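# Three arms upright the enclosure in the marked bay

## Task

Get the enclosure standing on its base inside the marked bay without ever letting it spin quickly. The arm feet are fixed in metres, with heading in degrees counter-clockwise from +x: arm1 at x=-0.99 y=+0.32 z=+0.37 heading -2; arm2 at x=-0.98 y=-0.32 z=+0.32 heading +0; arm3 at x=+0.85 y=+0.00 z=+0.60 heading +179. When finished, every gripper must release and every arm must pull away. The enclosure must stay upright in the bay on its own; if a robot is still needed to hold it there, the goal is not met.

## Robot and tools

ROBOTS. Three identical i2rt Big YAM arms, arm1, arm2 and arm3, each with six joints, a two-finger gripper and a wrist camera. arm1 and arm2 sit on the -x side facing +x (arm1 at +y, arm2 at -y); arm3 sits on the +x side facing back toward -x, mounted higher. The hand can reach roughly 1.0 m from the joint1 axis. Fixed room cameras are cam_high and cam_low; wrist cameras are arm1_cam_wrist, arm2_cam_wrist, arm3_cam_wrist. With joints 1 and 6 at zero and the hand level and forward, the wrist camera rides on top of the hand looking at the fingertips.

FRAME. One shared world frame: origin on the floor, +z up, angles counter-clockwise from +x. The hand point is midway between the fingertips; its z axis runs along the fingers, and the fingers close along its y axis. Camera images are 672x504 pixels, (0,0) at top-left.

JOINTS (all absolute targets, radians except the gripper; value after ± is the tolerance counted as arrived):
- joint1_rad -2.879 to 2.879 ±0.045: base yaw, positive turns counter-clockwise seen from above; 0 points the arm along its foot heading.
- joint2_rad 0 to 3.141 ±0.14: shoulder; 0 has the upper arm lying back roughly flat, larger values raise it and then tip it forward.
- joint3_rad 0 to 3.019 ±0.09: elbow; 0 is fully folded, larger opens it.
- joint4_rad -1.692 to 1.57 ±0.055: wrist pitch, positive tilts fingertips up.
- joint5_rad -1.57 to 1.57 ±0.03: wrist side swing, positive toward the arm's right.
- joint6_rad -2.094 to 2.094 ±0.035: hand roll, positive is clockwise viewed from behind the hand.
- gripper_m 0 to 0.093 ±0.003: fingertip gap in metres; each pad squeezes at most about 50 to 62 N.
Joints move at different speeds, so the hand may sweep a wide curve between postures.

TOOLS.
execute_actions: argument actions is a list holding either one action or nothing (empty list = just report state and images). An action is an object keyed by arm name; each arm gets {"joints": {...}} naming any subset of the seven keys above with absolute target values. All named motions start at once and may finish at different moments. An arm or joint left out keeps pushing toward whatever target it last had. Optional cameras: list of camera names or "all"; omitted/null means all, [] means none. Any unknown key, unknown camera or out-of-range number rejects the whole call and nothing moves. Example: {"arm1": {"joints": {"gripper_m": 0.05}}, "arm2": {"joints": {"joint1_rad": 0.3}}}.
wait: seconds from 0 to 10; nothing new is commanded, the simulation continues, and the same state and images come back.
zoom_image: camera (one of the five names) and region [x0, y0, x1, y1] in pixels of that camera's most recent full image, no bigger than 504 by 504.
finished_scene: scene = number of the current scene; ends it permanently after the last command has been held, and reports success.

RESULT LINES. joint_positions gives current joint values. A pictures line lists the cameras in image order. Joint torques are the drive outputs per arm joint, offset, scaled and noisy; nonzero even in free air, so treat them loosely. joint_status tells how each commanded motion ended: reached; off_target (stalled short, may still push); contact_stop or time_out (target dropped, holds where it stopped; a timed-out joint may keep a nearby target and keep pushing, listed under on_its_own); not_followed (a self/inter-arm collision check blocked the arm's joint targets, shown by a "joint command not followed" line with a cause; gripper targets still run, and blocked targets may be retried on later actions); limit_stop_at_motor_heat. on_its_own covers joints this call did not command; its "held at" is the target held, not the position. If a call reports a stop, any later motion, wait or finished_scene calls in the same reply are skipped.

CAUTIONS.
- The arms never halt on contact; they keep pressing, possibly hard. To relieve a push, command the joint to its reported position. Tiny target changes may not move a joint at all. A joint carrying weight sags.
- Two arms squeezing each other hard fails the task and ends the run; a hard collision may too. The collision check can react late and ignores fingers, gripper housings and wrist cameras. Arms do not wait for one another.
- Keep the enclosure in the work area and off the floor; turn it slowly and avoid dropping, slipping or slamming it. Loose objects may occasionally get a brief external shove.
- Sustained load heats motors; at 85 °C a MOTOR HOT warning appears, at 100 °C an OVER-TEMPERATURE FAULT drops that whole arm until it cools. Afterwards resend targets for keys marked limit_stop_at_motor_heat.
- The robot keeps holding your last command while you are composing a reply.
- Finish by opening grippers, moving arms away, and confirming on cameras the enclosure stands upright in the bay unaided.

Each tool is called after "Request:" as name(argument=value, ...), one argument or row to a line, values as JSON.

## Session

I'll start by checking the current state and camera views.

Request:
execute_actions(
  actions=[],
)

Scene clock: 0.00 s.
Joint torques (N m, as the arm reports them, + toward a larger angle): no reading
arm1.joint_positions: joint1_rad=-0.325 joint2_rad=+0.457 joint3_rad=+1.358 joint4_rad=-1.152 joint5_rad=+0.168 joint6_rad=+0.134 gripper_m=+0.094
arm1.joint_status: not commanded
arm1.hand: x=-0.8315 y=+0.2294 z=+0.9737 quat_wxyz=(-0.603, -0.244, -0.747, +0.138) (m; scene frame)
arm2.joint_positions: joint1_rad=-0.376 joint2_rad=+0.591 joint3_rad=+1.331 joint4_rad=-1.466 joint5_rad=+0.011 joint6_rad=-0.418 gripper_m=+0.095
arm2.joint_status: not commanded
arm2.hand: x=-0.7776 y=-0.4011 z=+0.8129 quat_wxyz=(-0.370, +0.019, -0.915, +0.160) (m; scene frame)
arm3.joint_positions: joint1_rad=+0.131 joint2_rad=+0.451 joint3_rad=+1.403 joint4_rad=-1.445 joint5_rad=-0.300 joint6_rad=-0.287 gripper_m=+0.095
arm3.joint_status: not commanded
arm3.hand: x=+0.7155 y=-0.0693 z=+1.1597 quat_wxyz=(+0.080, +0.817, +0.244, -0.517) (m; scene frame)
pictures: arm1_cam_wrist, arm2_cam_wrist, arm3_cam_wrist, cam_high, cam_low
Images, in order (width x height): arm1_cam_wrist 672x504, arm2_cam_wrist 672x504, arm3_cam_wrist 672x504, cam_high 672x504, cam_low 672x504.

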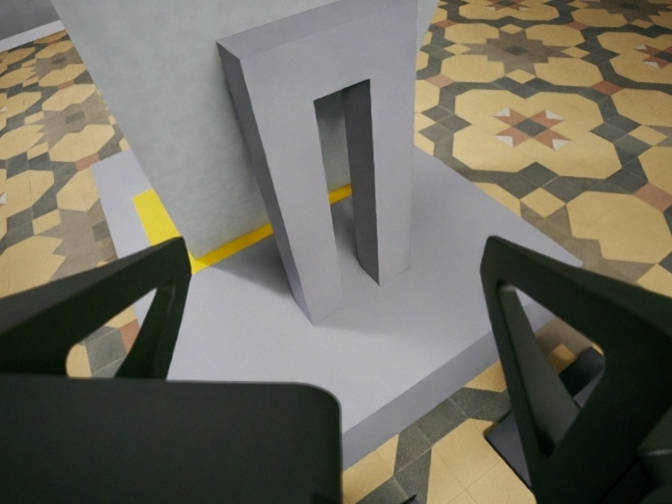

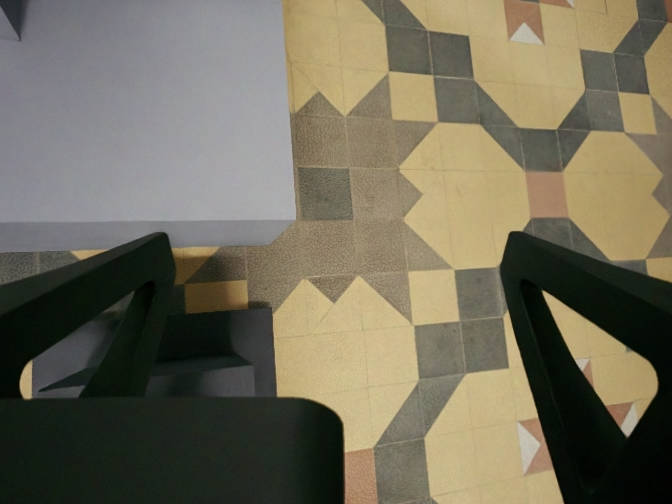

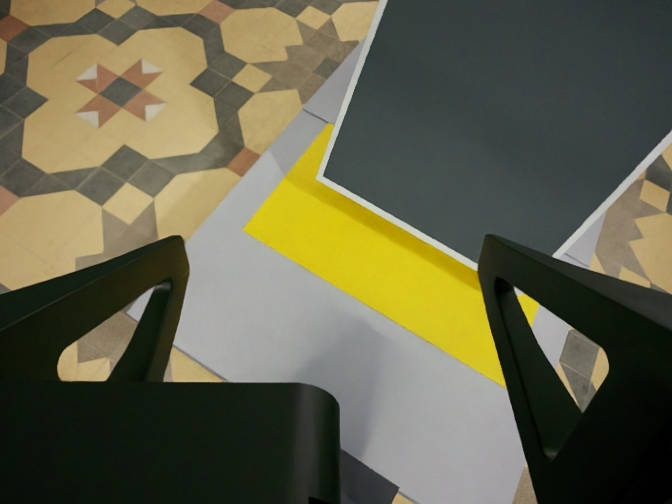

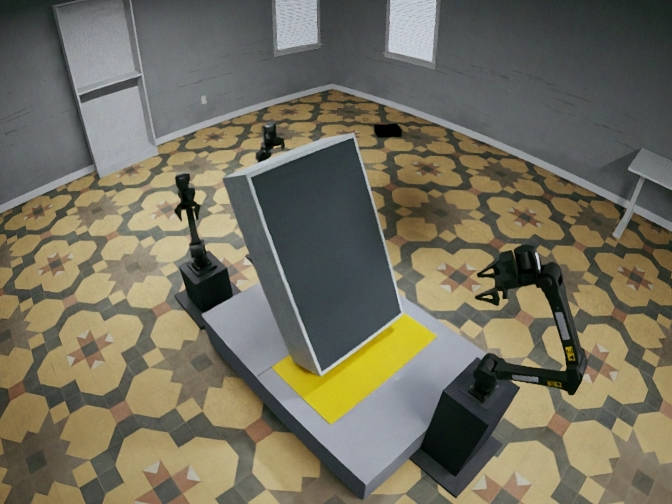

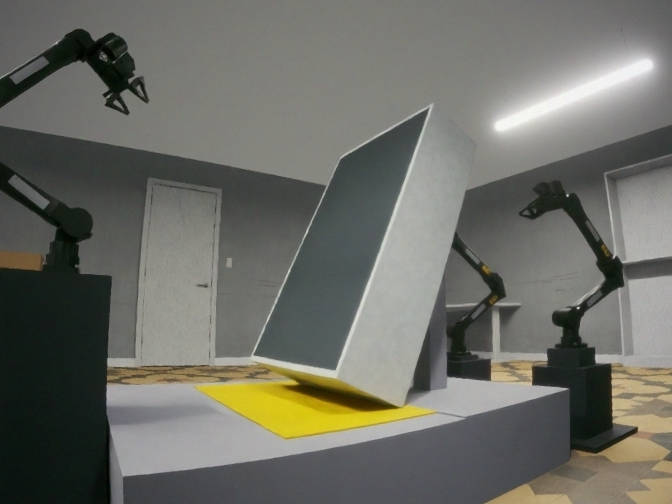

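Request:
zoom_image(
  camera="cam_high",
  region=[150, 100, 654, 504],
)

Request:
zoom_image(
  camera="cam_low",
  region=[168, 80, 672, 504],
)

Region (150, 100, 654, 504) of cam_high's 672x504 image, scaled by 1.000; it fills the top 404 rows of this view, and the rest is white.

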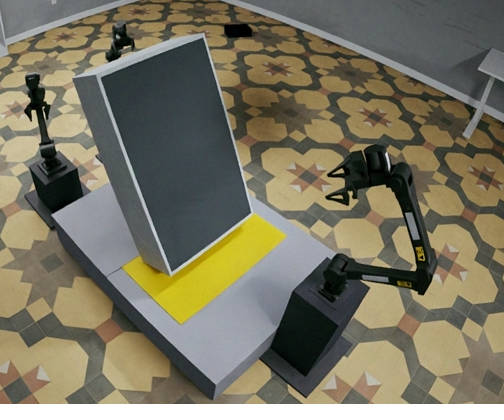

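Region (168, 80, 672, 504) of cam_low's 672x504 image, scaled by 1.000; it fills the top 424 rows of this view, and the rest is white.

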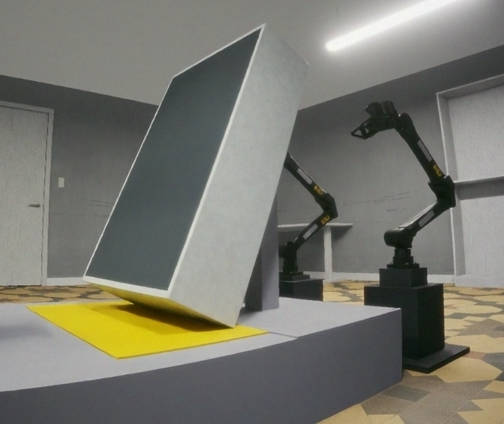

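Request:
execute_actions(
  actions=[
    {"arm1": {"joints": {"joint1_rad": -0.3, "joint2_rad": 0.8, "joint3_rad": 1.3, "joint4_rad": -0.5, "joint5_rad": -0.3, "joint6_rad": 0.0}}, "arm2": {"joints": {"joint1_rad": 0.3, "joint2_rad": 0.8, "joint3_rad": 1.3, "joint4_rad": -0.5, "joint5_rad": 0.3, "joint6_rad": 0.0}}, "arm3": {"joints": {"joint1_rad": 0.0, "joint2_rad": 1.2, "joint3_rad": 1.2, "joint4_rad": 0.0, "joint5_rad": 0.0, "joint6_rad": 0.0}}},
  ],
)

Scene clock: 5.40 s.
Joint torques (N m, as the arm reports them, + toward a larger angle): arm1=[ 0.51 -2.    8.89  2.61 -0.28 -0.14] | arm2=[ 0.17 -0.24 13.1   2.18  0.12  0.15] | arm3=[-0.65 -8.64 12.46  2.81  0.12  0.13]
arm1.joint_positions: joint1_rad=-0.312 joint2_rad=+0.797 joint3_rad=+1.289 joint4_rad=-0.513 joint5_rad=-0.297 joint6_rad=+0.010 gripper_m=+0.094
arm1.joint_status: all done
arm1.hand: x=-0.6195 y=+0.2380 z=+1.0023 quat_wxyz=(-0.703, -0.024, -0.711, +0.016) (m; scene frame)
arm2.joint_positions: joint1_rad=+0.291 joint2_rad=+0.806 joint3_rad=+1.282 joint4_rad=-0.516 joint5_rad=+0.297 joint6_rad=-0.014 gripper_m=+0.095
arm2.joint_status: all done
arm2.hand: x=-0.5871 y=-0.2590 z=+0.9348 quat_wxyz=(-0.688, +0.007, -0.725, +0.008) (m; scene frame)
arm3.joint_positions: joint1_rad=+0.004 joint2_rad=+1.203 joint3_rad=+1.198 joint4_rad=-0.027 joint5_rad=-0.002 joint6_rad=-0.015 gripper_m=+0.095
arm3.joint_status: all done
arm3.hand: x=+0.2742 y=+0.0071 z=+1.1042 quat_wxyz=(-0.013, +0.718, +0.002, -0.696) (m; scene frame)
pictures: arm1_cam_wrist, arm2_cam_wrist, arm3_cam_wrist, cam_high, cam_low
Images, in order (width x height): arm1_cam_wrist 672x504, arm2_cam_wrist 672x504, arm3_cam_wrist 672x504, cam_high 672x504, cam_low 672x504.

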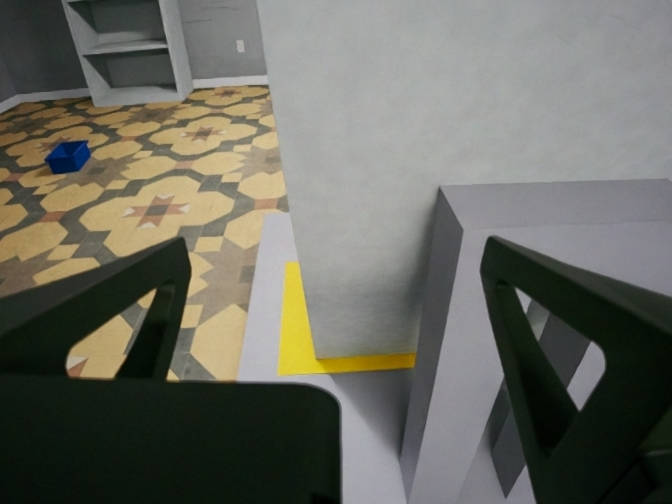

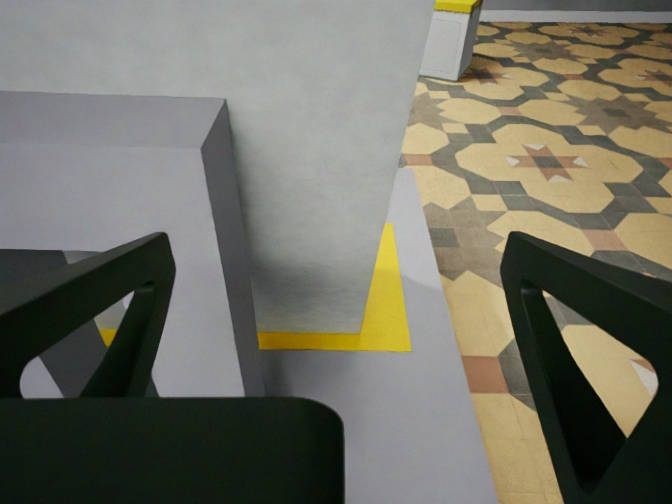

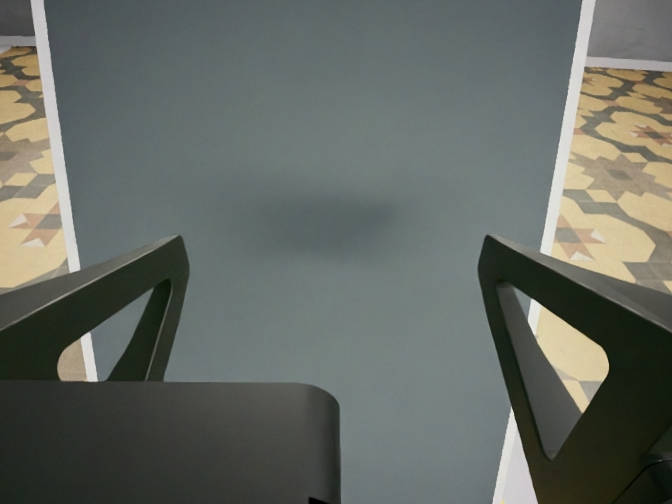

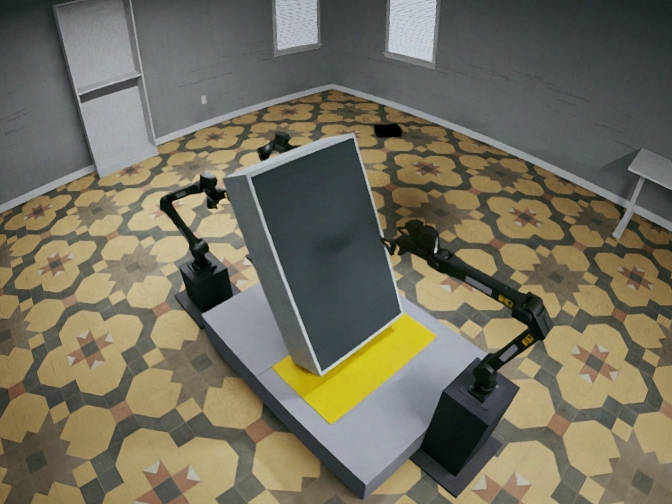

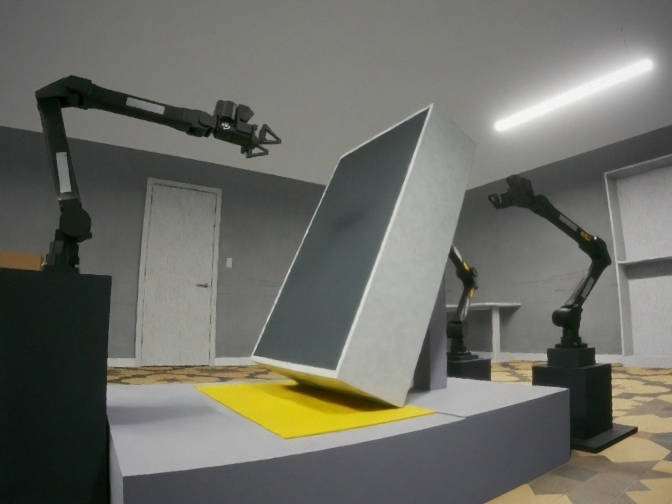

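Request:
execute_actions(
  actions=[
    {"arm1": {"joints": {"joint2_rad": 0.90, "joint3_rad": 1.105, "joint4_rad": 0.095}}, "arm2": {"joints": {"joint2_rad": 0.90, "joint3_rad": 1.243, "joint4_rad": -0.04}}, "arm3": {"joints": {"joint2_rad": 1.997, "joint3_rad": 1.497, "joint4_rad": 0.5}}},
  ],
)

Scene clock: 10.87 s.
Joint torques (N m, as the arm reports them, + toward a larger angle): arm1=[ 0.28 -5.5   9.83  2.5  -0.15 -0.15] | arm2=[ 0.25 -2.15 12.92  2.06  0.03  0.14] | arm3=[ -0.74 -21.09  12.2    2.82   0.12   0.13]
arm1.joint_positions: joint1_rad=-0.312 joint2_rad=+0.901 joint3_rad=+1.091 joint4_rad=+0.081 joint5_rad=-0.297 joint6_rad=+0.010 gripper_m=+0.094
arm1.joint_status: all done
arm1.hand: x=-0.5593 y=+0.2158 z=+0.9843 quat_wxyz=(-0.794, +0.010, -0.606, +0.048) (m; scene frame)
arm2.joint_positions: joint1_rad=+0.291 joint2_rad=+0.908 joint3_rad=+1.231 joint4_rad=-0.056 joint5_rad=+0.297 joint6_rad=-0.014 gripper_m=+0.095
arm2.joint_status: all done
arm2.hand: x=-0.5403 y=-0.2452 z=+0.9728 quat_wxyz=(-0.787, -0.026, -0.617, -0.022) (m; scene frame)
arm3.joint_positions: joint1_rad=+0.004 joint2_rad=+2.016 joint3_rad=+1.480 joint4_rad=+0.474 joint5_rad=-0.002 joint6_rad=-0.014 gripper_m=+0.095
arm3.joint_status: all done
arm3.hand: x=+0.0305 y=+0.0133 z=+0.8387 quat_wxyz=(-0.013, +0.728, +0.002, -0.685) (m; scene frame)
pictures: arm1_cam_wrist, arm2_cam_wrist, arm3_cam_wrist, cam_high, cam_low
Images, in order (width x height): arm1_cam_wrist 672x504, arm2_cam_wrist 672x504, arm3_cam_wrist 672x504, cam_high 672x504, cam_low 672x504.

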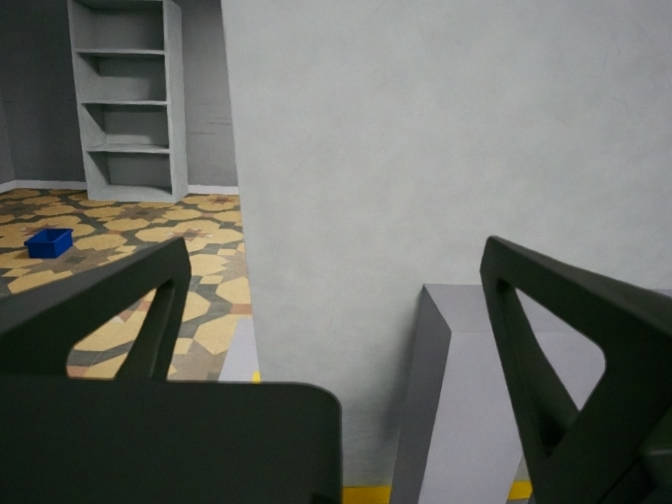

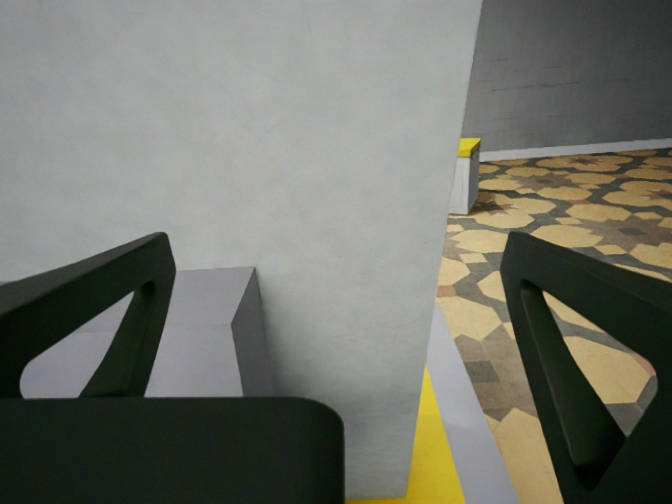

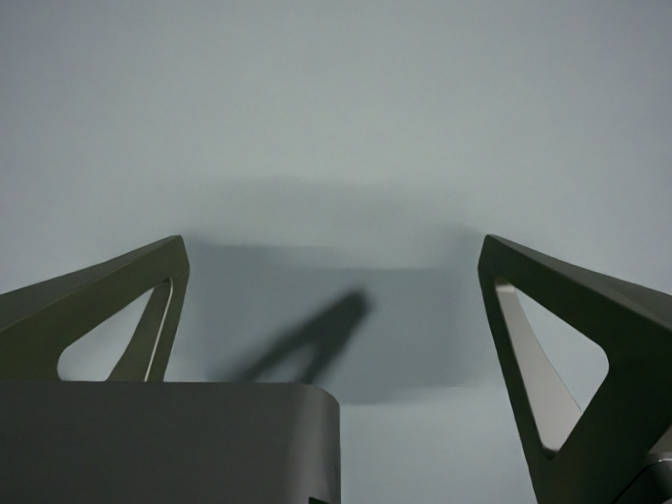

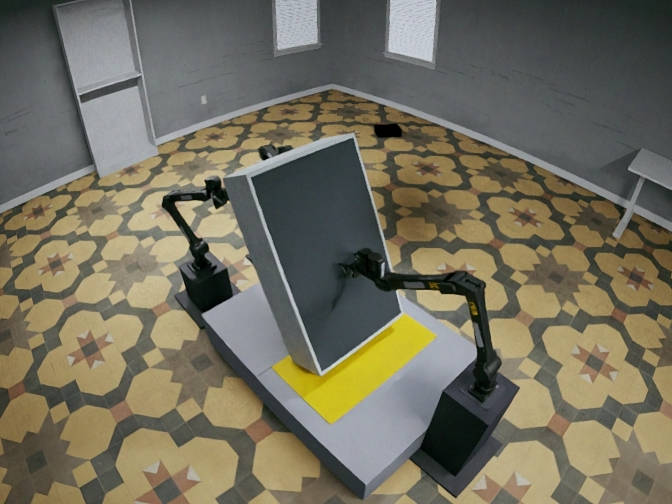

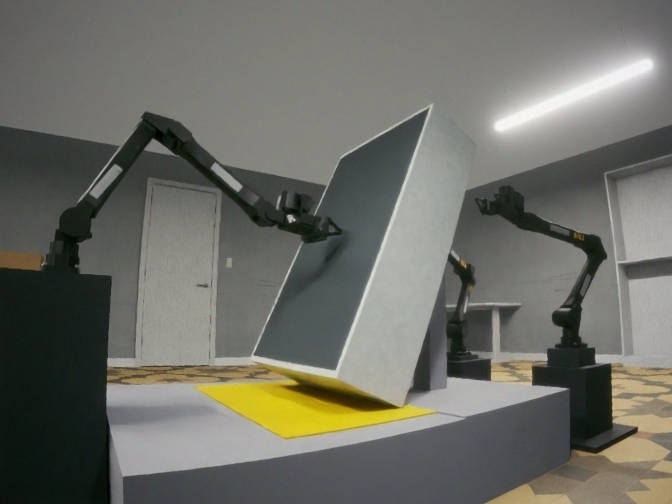

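Request:
zoom_image(
  camera="cam_low",
  region=[240, 140, 540, 300],
)

Region (240, 140, 540, 300) of cam_low's 672x504 image, scaled by 1.680, with more detail than that image has; it fills the top 269 rows of this view, and the rest is white.

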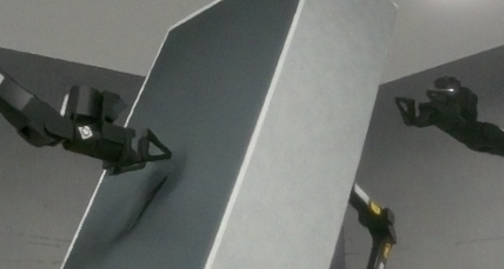

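Request:
execute_actions(
  actions=[
    {"arm1": {"joints": {"joint2_rad": 1.152, "joint3_rad": 1.285, "joint4_rad": 0.195}}, "arm2": {"joints": {"joint2_rad": 1.091, "joint3_rad": 1.397, "joint4_rad": 0.03}}},
  ],
)

Scene clock: 14.07 s.
Joint torques (N m, as the arm reports them, + toward a larger angle): arm1=[  0.06 -11.04  11.95   2.3   -0.17  -0.14] | arm2=[ 0.27 -5.47 16.45  1.8   0.02  0.14] | arm3=[ -0.7  -21.51  12.18   2.77   0.13   0.13]
arm1.joint_positions: joint1_rad=-0.312 joint2_rad=+1.159 joint3_rad=+1.246 joint4_rad=+0.187 joint5_rad=-0.297 joint6_rad=+0.010 gripper_m=+0.094
arm1.joint_status: all done
arm1.hand: x=-0.4673 y=+0.1819 z=+0.9818 quat_wxyz=(-0.794, +0.010, -0.605, +0.048) (m; scene frame)
arm2.joint_positions: joint1_rad=+0.291 joint2_rad=+1.102 joint3_rad=+1.353 joint4_rad=+0.020 joint5_rad=+0.298 joint6_rad=-0.014 gripper_m=+0.095
arm2.joint_status: all done
arm2.hand: x=-0.4673 y=-0.2232 z=+0.9748 quat_wxyz=(-0.788, -0.027, -0.615, -0.022) (m; scene frame)
arm3.joint_positions: joint1_rad=+0.004 joint2_rad=+2.016 joint3_rad=+1.480 joint4_rad=+0.474 joint5_rad=-0.002 joint6_rad=-0.014 gripper_m=+0.095
arm3.joint_status: not commanded
arm3.hand: x=+0.0305 y=+0.0133 z=+0.8387 quat_wxyz=(-0.013, +0.728, +0.002, -0.685) (m; scene frame)
pictures: arm1_cam_wrist, arm2_cam_wrist, arm3_cam_wrist, cam_high, cam_low
Images, in order (width x height): arm1_cam_wrist 672x504, arm2_cam_wrist 672x504, arm3_cam_wrist 672x504, cam_high 672x504, cam_low 672x504.

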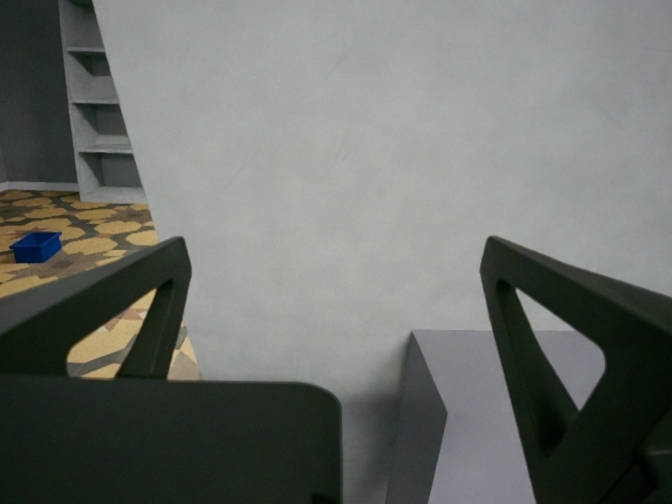

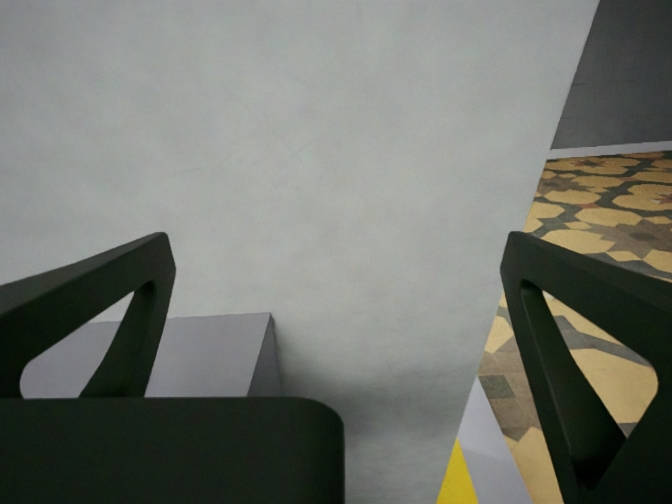

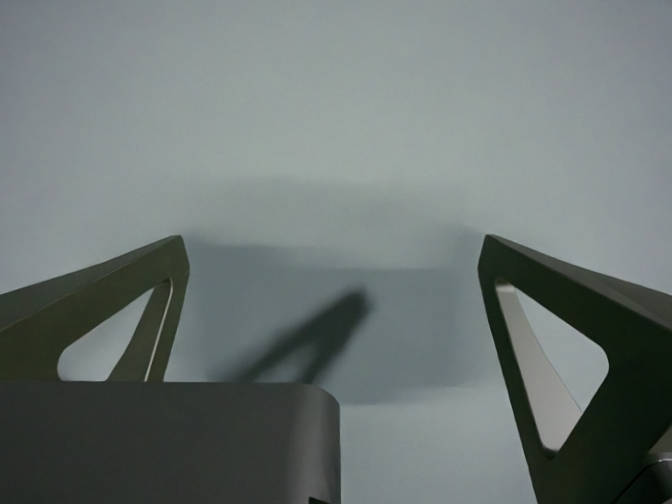

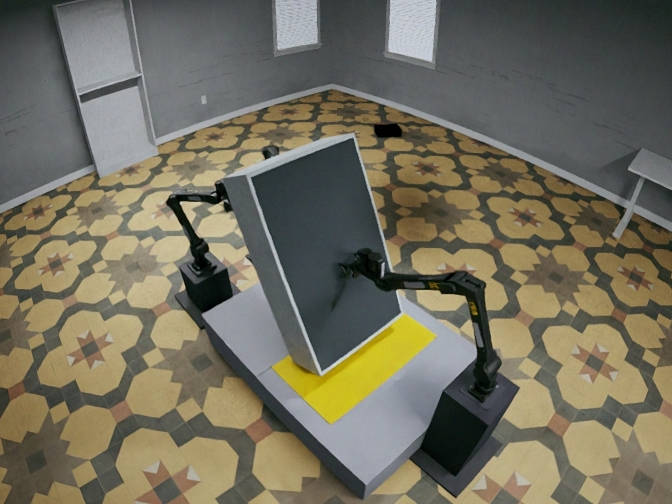

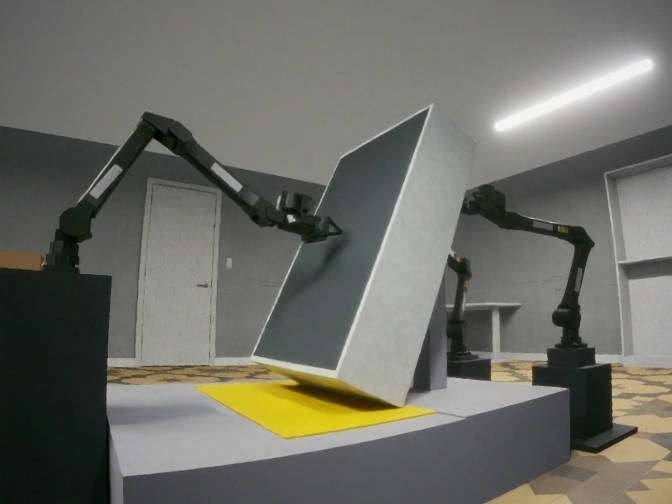

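Request:
execute_actions(
  actions=[
    {"arm1": {"joints": {"joint2_rad": 1.316, "joint3_rad": 1.437, "joint4_rad": 0.225}}, "arm2": {"joints": {"joint2_rad": 1.26, "joint3_rad": 1.545, "joint4_rad": 0.09}}},
  ],
)

Scene clock: 19.67 s.
Joint torques (N m, as the arm reports them, + toward a larger angle): arm1=[  0.34 -12.37  12.17   2.45  -0.22  -0.12] | arm2=[ 0.31 -7.36 16.33  1.72  0.    0.15] | arm3=[ -0.8  -21.45  12.17   2.77   0.13   0.13]
arm1.joint_positions: joint1_rad=-0.312 joint2_rad=+1.312 joint3_rad=+1.394 joint4_rad=+0.217 joint5_rad=-0.297 joint6_rad=+0.010 gripper_m=+0.094
arm1.joint_status: all done
arm1.hand: x=-0.4145 y=+0.1624 z=+0.9955 quat_wxyz=(-0.801, +0.013, -0.596, +0.051) (m; scene frame)
arm2.joint_positions: joint1_rad=+0.291 joint2_rad=+1.265 joint3_rad=+1.501 joint4_rad=+0.081 joint5_rad=+0.298 joint6_rad=-0.014 gripper_m=+0.095
arm2.joint_status: all done
arm2.hand: x=-0.4102 y=-0.2061 z=+0.9923 quat_wxyz=(-0.801, -0.032, -0.597, -0.027) (m; scene frame)
arm3.joint_positions: joint1_rad=+0.004 joint2_rad=+2.016 joint3_rad=+1.480 joint4_rad=+0.474 joint5_rad=-0.002 joint6_rad=-0.014 gripper_m=+0.095
arm3.joint_status: not commanded
arm3.hand: x=+0.0305 y=+0.0133 z=+0.8387 quat_wxyz=(-0.013, +0.728, +0.002, -0.685) (m; scene frame)
pictures: arm1_cam_wrist, arm2_cam_wrist, arm3_cam_wrist, cam_high, cam_low
Images, in order (width x height): arm1_cam_wrist 672x504, arm2_cam_wrist 672x504, arm3_cam_wrist 672x504, cam_high 672x504, cam_low 672x504.

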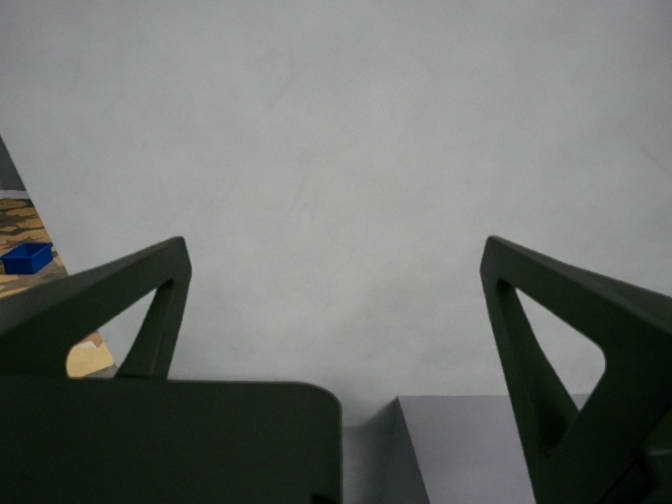

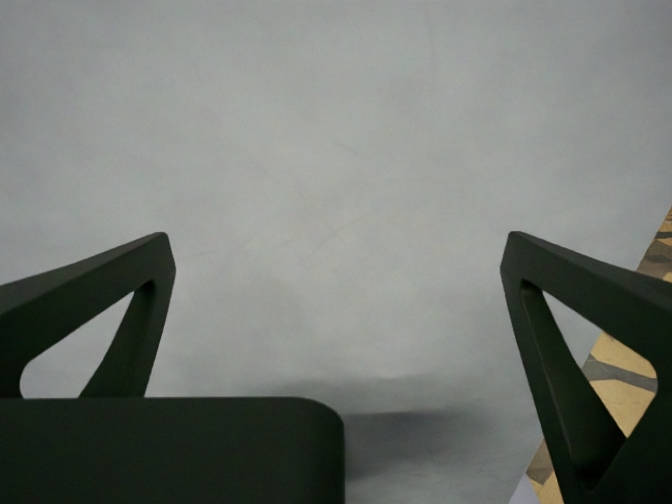

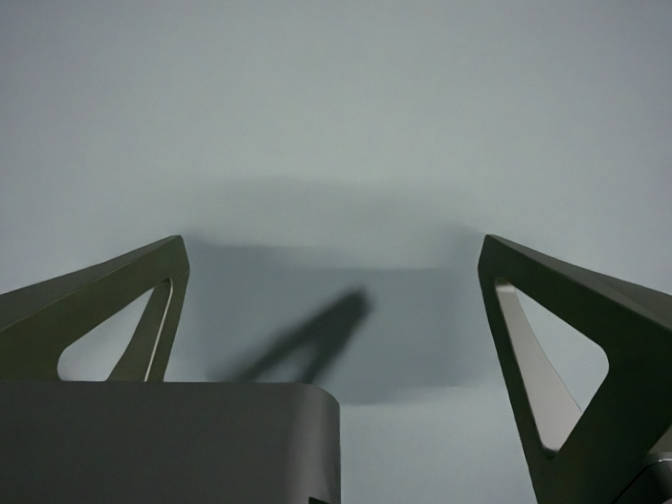

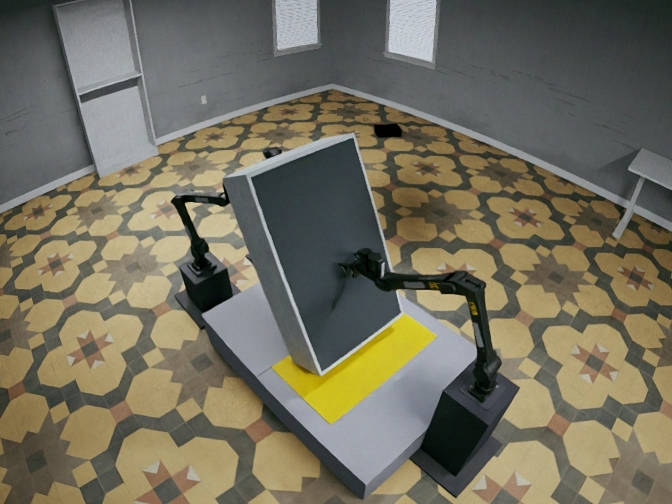

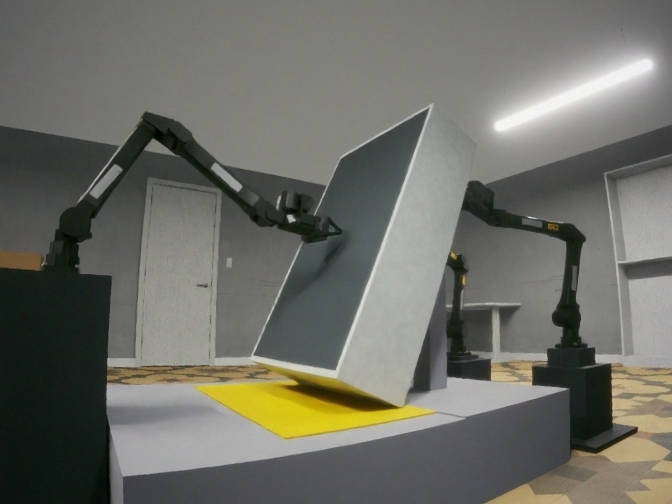

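Request:
execute_actions(
  actions=[
    {"arm1": {"joints": {"joint2_rad": 1.432, "joint3_rad": 1.55, "joint4_rad": 0.226}}, "arm2": {"joints": {"joint2_rad": 1.366, "joint3_rad": 1.655, "joint4_rad": 0.095}}},
  ],
  cameras=["cam_high", "cam_low", "arm3_cam_wrist"],
)

Scene clock: 20.80 s.
Joint torques (N m, as the arm reports them, + toward a larger angle): arm1=[-0.49 -9.09 13.04  1.95  0.25 -0.15] | arm2=[ 0.18 -6.58 17.05  1.82  0.08  0.13] | arm3=[ -0.82 -21.46  12.17   2.78   0.13   0.13]
arm1.joint_positions: joint1_rad=-0.314 joint2_rad=+1.385 joint3_rad=+1.493 joint4_rad=+0.220 joint5_rad=-0.310 joint6_rad=+0.007 gripper_m=+0.094
arm1.joint_status: all done
arm1.hand: x=-0.3913 y=+0.1546 z=+1.0130 quat_wxyz=(-0.809, +0.022, -0.585, +0.053) (m; scene frame)
arm2.joint_positions: joint1_rad=+0.293 joint2_rad=+1.345 joint3_rad=+1.604 joint4_rad=+0.084 joint5_rad=+0.295 joint6_rad=-0.013 gripper_m=+0.095
arm2.joint_status: all done
arm2.hand: x=-0.3845 y=-0.1966 z=+1.0087 quat_wxyz=(-0.808, -0.033, -0.587, -0.031) (m; scene frame)
arm3.joint_positions: joint1_rad=+0.004 joint2_rad=+2.016 joint3_rad=+1.480 joint4_rad=+0.474 joint5_rad=-0.002 joint6_rad=-0.014 gripper_m=+0.095
arm3.joint_status: not commanded
arm3.hand: x=+0.0305 y=+0.0133 z=+0.8387 quat_wxyz=(-0.013, +0.728, +0.002, -0.685) (m; scene frame)
pictures: arm3_cam_wrist, cam_high, cam_low
Images, in order (width x height): arm3_cam_wrist 672x504, cam_high 672x504, cam_low 672x504.

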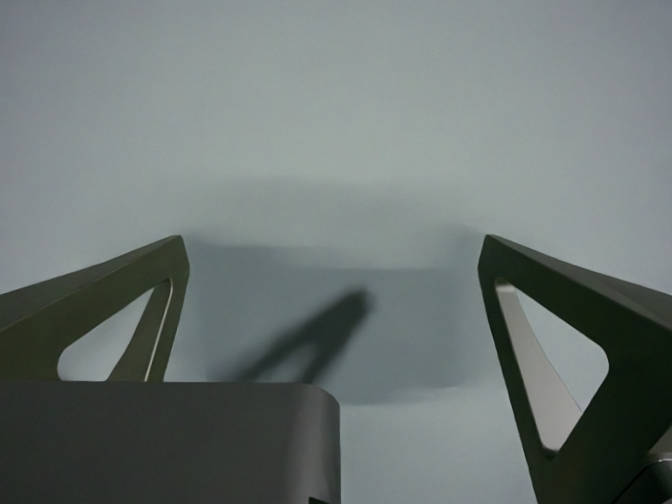

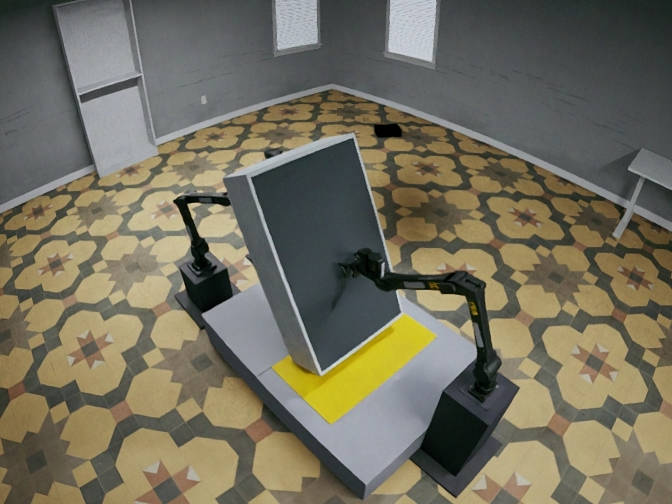

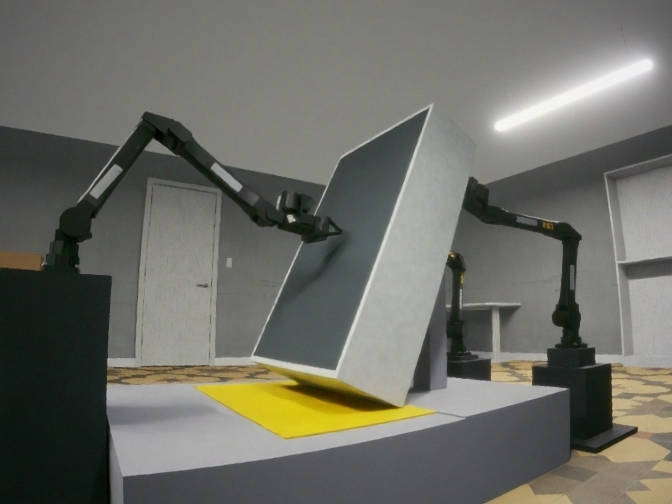

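Request:
execute_actions(
  actions=[
    {"arm1": {"joints": {"joint2_rad": 1.50, "joint3_rad": 1.56}}, "arm2": {"joints": {"joint2_rad": 1.45, "joint3_rad": 1.665}}},
  ],
  cameras=["cam_high", "cam_low", "arm3_cam_wrist"],
)

Scene clock: 22.00 s.
Joint torques (N m, as the arm reports them, + toward a larger angle): arm1=[ -0.4  -10.02  12.15   1.51   0.44  -0.06] | arm2=[-0.44 -6.4  16.47  1.71  0.14  0.11] | arm3=[ -0.8  -21.5   12.18   2.78   0.13   0.13]
arm1.joint_positions: joint1_rad=-0.314 joint2_rad=+1.453 joint3_rad=+1.517 joint4_rad=+0.229 joint5_rad=-0.315 joint6_rad=+0.006 gripper_m=+0.094
arm1.joint_status: all done
arm1.hand: x=-0.3631 y=+0.1449 z=+0.9883 quat_wxyz=(-0.800, +0.020, -0.598, +0.048) (m; scene frame)
arm2.joint_positions: joint1_rad=+0.300 joint2_rad=+1.413 joint3_rad=+1.621 joint4_rad=+0.089 joint5_rad=+0.294 joint6_rad=-0.010 gripper_m=+0.095
arm2.joint_status: all done
arm2.hand: x=-0.3535 y=-0.1821 z=+0.9795 quat_wxyz=(-0.795, -0.027, -0.605, -0.031) (m; scene frame)
arm3.joint_positions: joint1_rad=+0.004 joint2_rad=+2.016 joint3_rad=+1.480 joint4_rad=+0.474 joint5_rad=-0.002 joint6_rad=-0.014 gripper_m=+0.095
arm3.joint_status: not commanded
arm3.hand: x=+0.0305 y=+0.0133 z=+0.8387 quat_wxyz=(-0.013, +0.728, +0.002, -0.685) (m; scene frame)
pictures: arm3_cam_wrist, cam_high, cam_low
Images, in order (width x height): arm3_cam_wrist 672x504, cam_high 672x504, cam_low 672x504.

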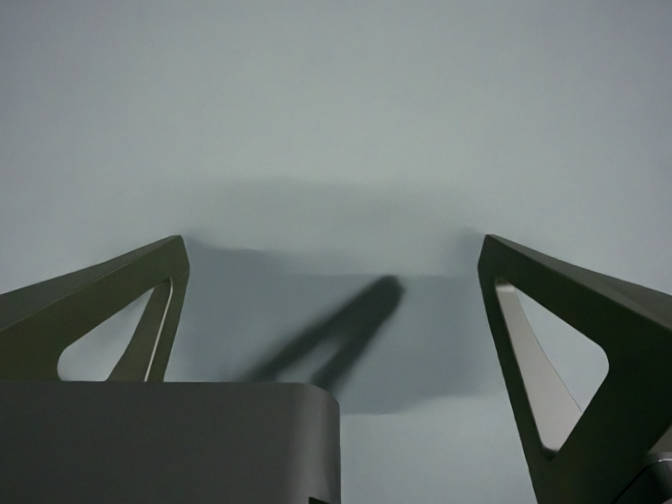

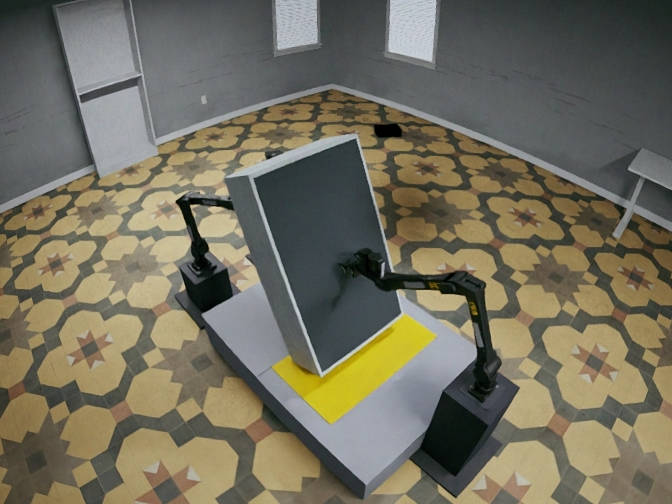

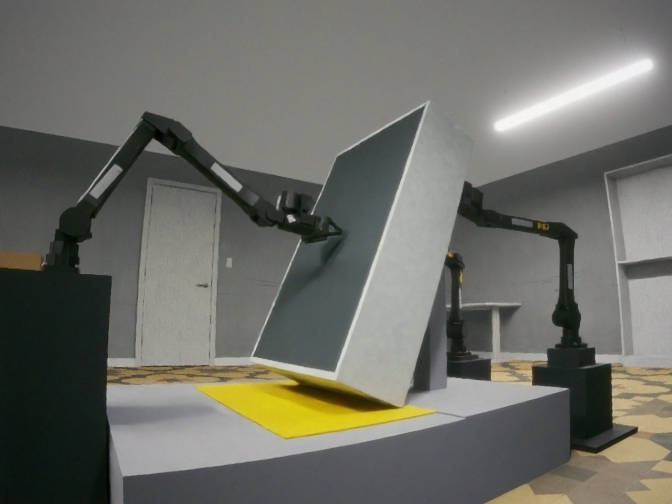

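Request:
execute_actions(
  actions=[
    {"arm1": {"joints": {"joint2_rad": 1.637, "joint3_rad": 1.77, "joint4_rad": 0.155}}, "arm2": {"joints": {"joint2_rad": 1.58, "joint3_rad": 1.86, "joint4_rad": 0.037}}, "arm3": {"joints": {"joint2_rad": 1.937, "joint3_rad": 1.39, "joint4_rad": 0.555}}},
  ],
  cameras=["cam_high", "cam_low", "arm3_cam_wrist"],
)

Scene clock: 24.20 s.
Joint torques (N m, as the arm reports them, + toward a larger angle): arm1=[  0.57 -17.04  12.69   2.31   0.47  -0.07] | arm2=[ -0.57 -12.21  17.25   1.56   0.03   0.1 ] | arm3=[ -0.75 -19.5    9.86   2.7    0.12   0.12]
arm1.joint_positions: joint1_rad=-0.316 joint2_rad=+1.623 joint3_rad=+1.719 joint4_rad=+0.147 joint5_rad=-0.314 joint6_rad=-0.002 gripper_m=+0.094
arm1.joint_status: all done
arm1.hand: x=-0.3006 y=+0.1198 z=+0.9800 quat_wxyz=(-0.785, +0.015, -0.617, +0.046) (m; scene frame)
arm2.joint_positions: joint1_rad=+0.301 joint2_rad=+1.583 joint3_rad=+1.808 joint4_rad=+0.034 joint5_rad=+0.297 joint6_rad=-0.010 gripper_m=+0.095
arm2.joint_status: all done
arm2.hand: x=-0.2907 y=-0.1626 z=+0.9694 quat_wxyz=(-0.784, -0.024, -0.620, -0.027) (m; scene frame)
arm3.joint_positions: joint1_rad=+0.004 joint2_rad=+1.947 joint3_rad=+1.396 joint4_rad=+0.531 joint5_rad=-0.002 joint6_rad=-0.013 gripper_m=+0.095
arm3.joint_status: all done
arm3.hand: x=+0.0553 y=+0.0131 z=+0.8589 quat_wxyz=(-0.013, +0.714, +0.001, -0.701) (m; scene frame)
pictures: arm3_cam_wrist, cam_high, cam_low
Images, in order (width x height): arm3_cam_wrist 672x504, cam_high 672x504, cam_low 672x504.

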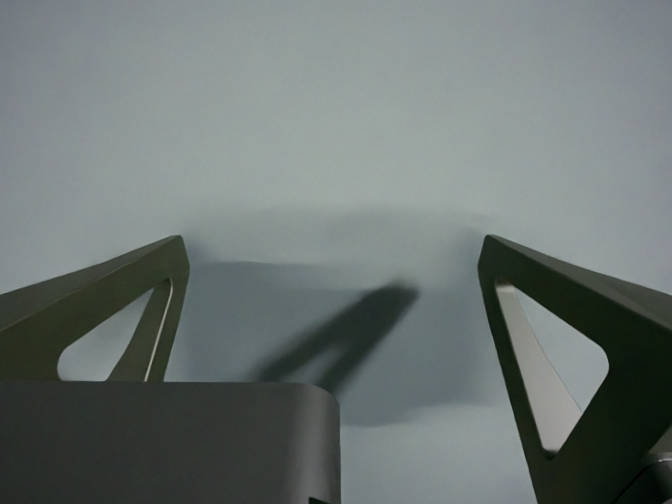

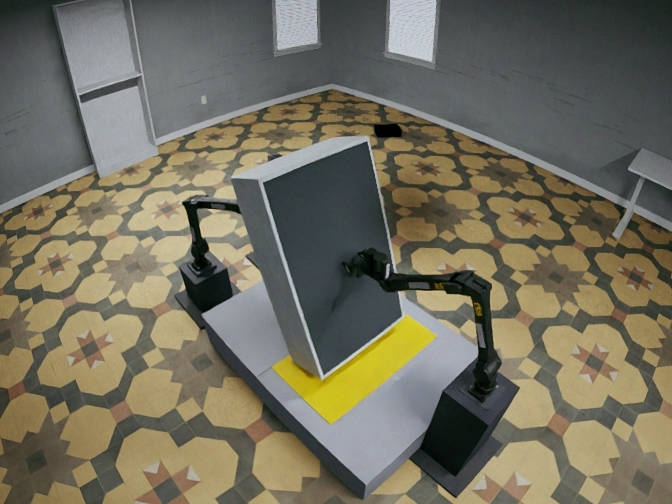

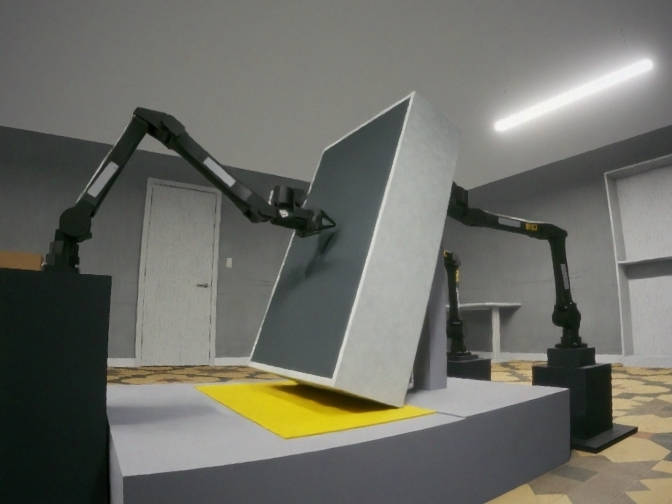

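Request:
execute_actions(
  actions=[
    {"arm1": {"joints": {"joint1_rad": -0.25, "joint2_rad": 1.75, "joint3_rad": 1.965, "joint4_rad": 0.083, "joint5_rad": -0.25}}, "arm2": {"joints": {"joint1_rad": 0.24, "joint2_rad": 1.706, "joint3_rad": 2.06, "joint4_rad": -0.024, "joint5_rad": 0.24}}, "arm3": {"joints": {"joint2_rad": 1.868, "joint3_rad": 1.278, "joint4_rad": 0.568}}},
  ],
  cameras=["cam_high", "cam_low", "arm3_cam_wrist"],
)

Scene clock: 27.83 s.
Joint torques (N m, as the arm reports them, + toward a larger angle): arm1=[ -0.51 -19.2   12.62   2.07   0.    -0.02] | arm2=[ -0.98 -13.09  17.4    1.39  -0.16   0.05] | arm3=[ -0.39 -15.34  14.97   2.72   0.34   0.11]
arm1.joint_positions: joint1_rad=-0.253 joint2_rad=+1.737 joint3_rad=+1.913 joint4_rad=+0.084 joint5_rad=-0.252 joint6_rad=-0.003 gripper_m=+0.094
arm1.joint_status: all done
arm1.hand: x=-0.2540 y=+0.1428 z=+1.0026 quat_wxyz=(-0.792, +0.013, -0.609, +0.042) (m; scene frame)
arm2.joint_positions: joint1_rad=+0.245 joint2_rad=+1.703 joint3_rad=+2.005 joint4_rad=-0.023 joint5_rad=+0.242 joint6_rad=-0.005 gripper_m=+0.095
arm2.joint_status: all done
arm2.hand: x=-0.2480 y=-0.1827 z=+0.9916 quat_wxyz=(-0.792, -0.022, -0.610, -0.025) (m; scene frame)
arm3.joint_positions: joint1_rad=+0.001 joint2_rad=+1.845 joint3_rad=+1.227 joint4_rad=+0.544 joint5_rad=-0.009 joint6_rad=-0.012 gripper_m=+0.095
arm3.joint_status: all done
arm3.hand: x=+0.1044 y=+0.0134 z=+0.8430 quat_wxyz=(-0.011, +0.732, +0.002, -0.681) (m; scene frame)
pictures: arm3_cam_wrist, cam_high, cam_low
Images, in order (width x height): arm3_cam_wrist 672x504, cam_high 672x504, cam_low 672x504.

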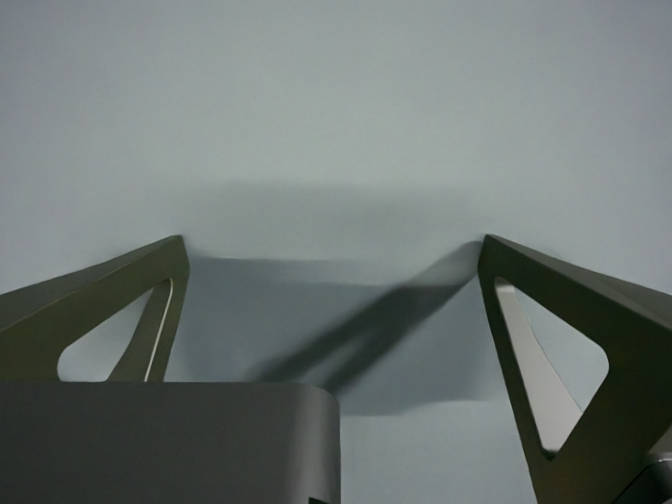

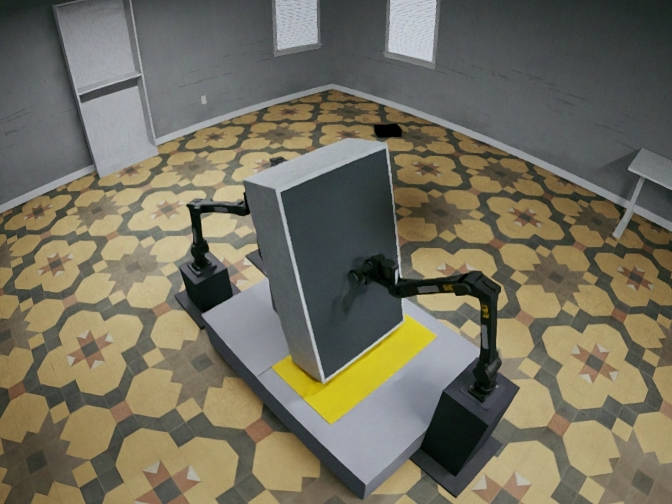

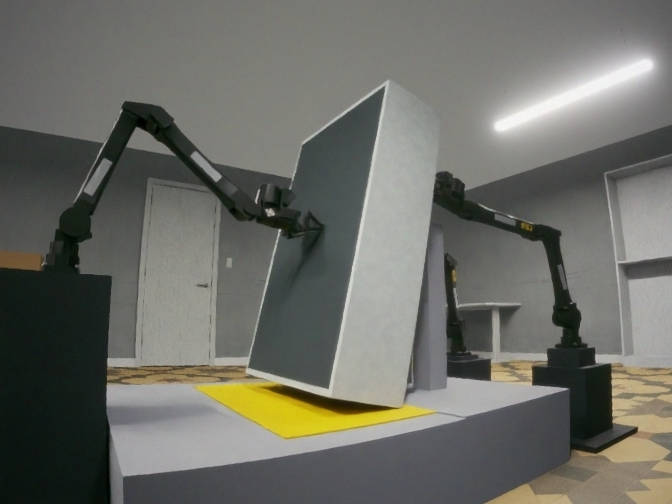

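Request:
zoom_image(
  camera="cam_low",
  region=[230, 60, 530, 430],
)

Region (230, 60, 530, 430) of cam_low's 672x504 image, scaled by 1.362, with more detail than that image has; it fills the left 409 columns of this view, and the rest is white.

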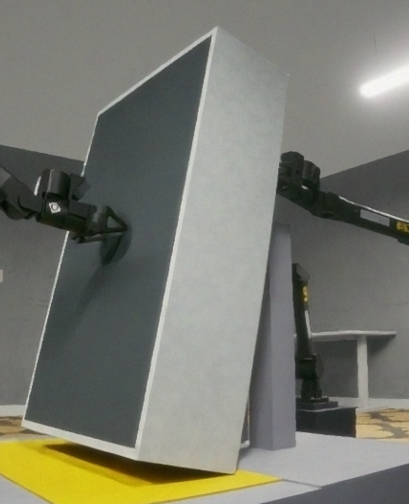

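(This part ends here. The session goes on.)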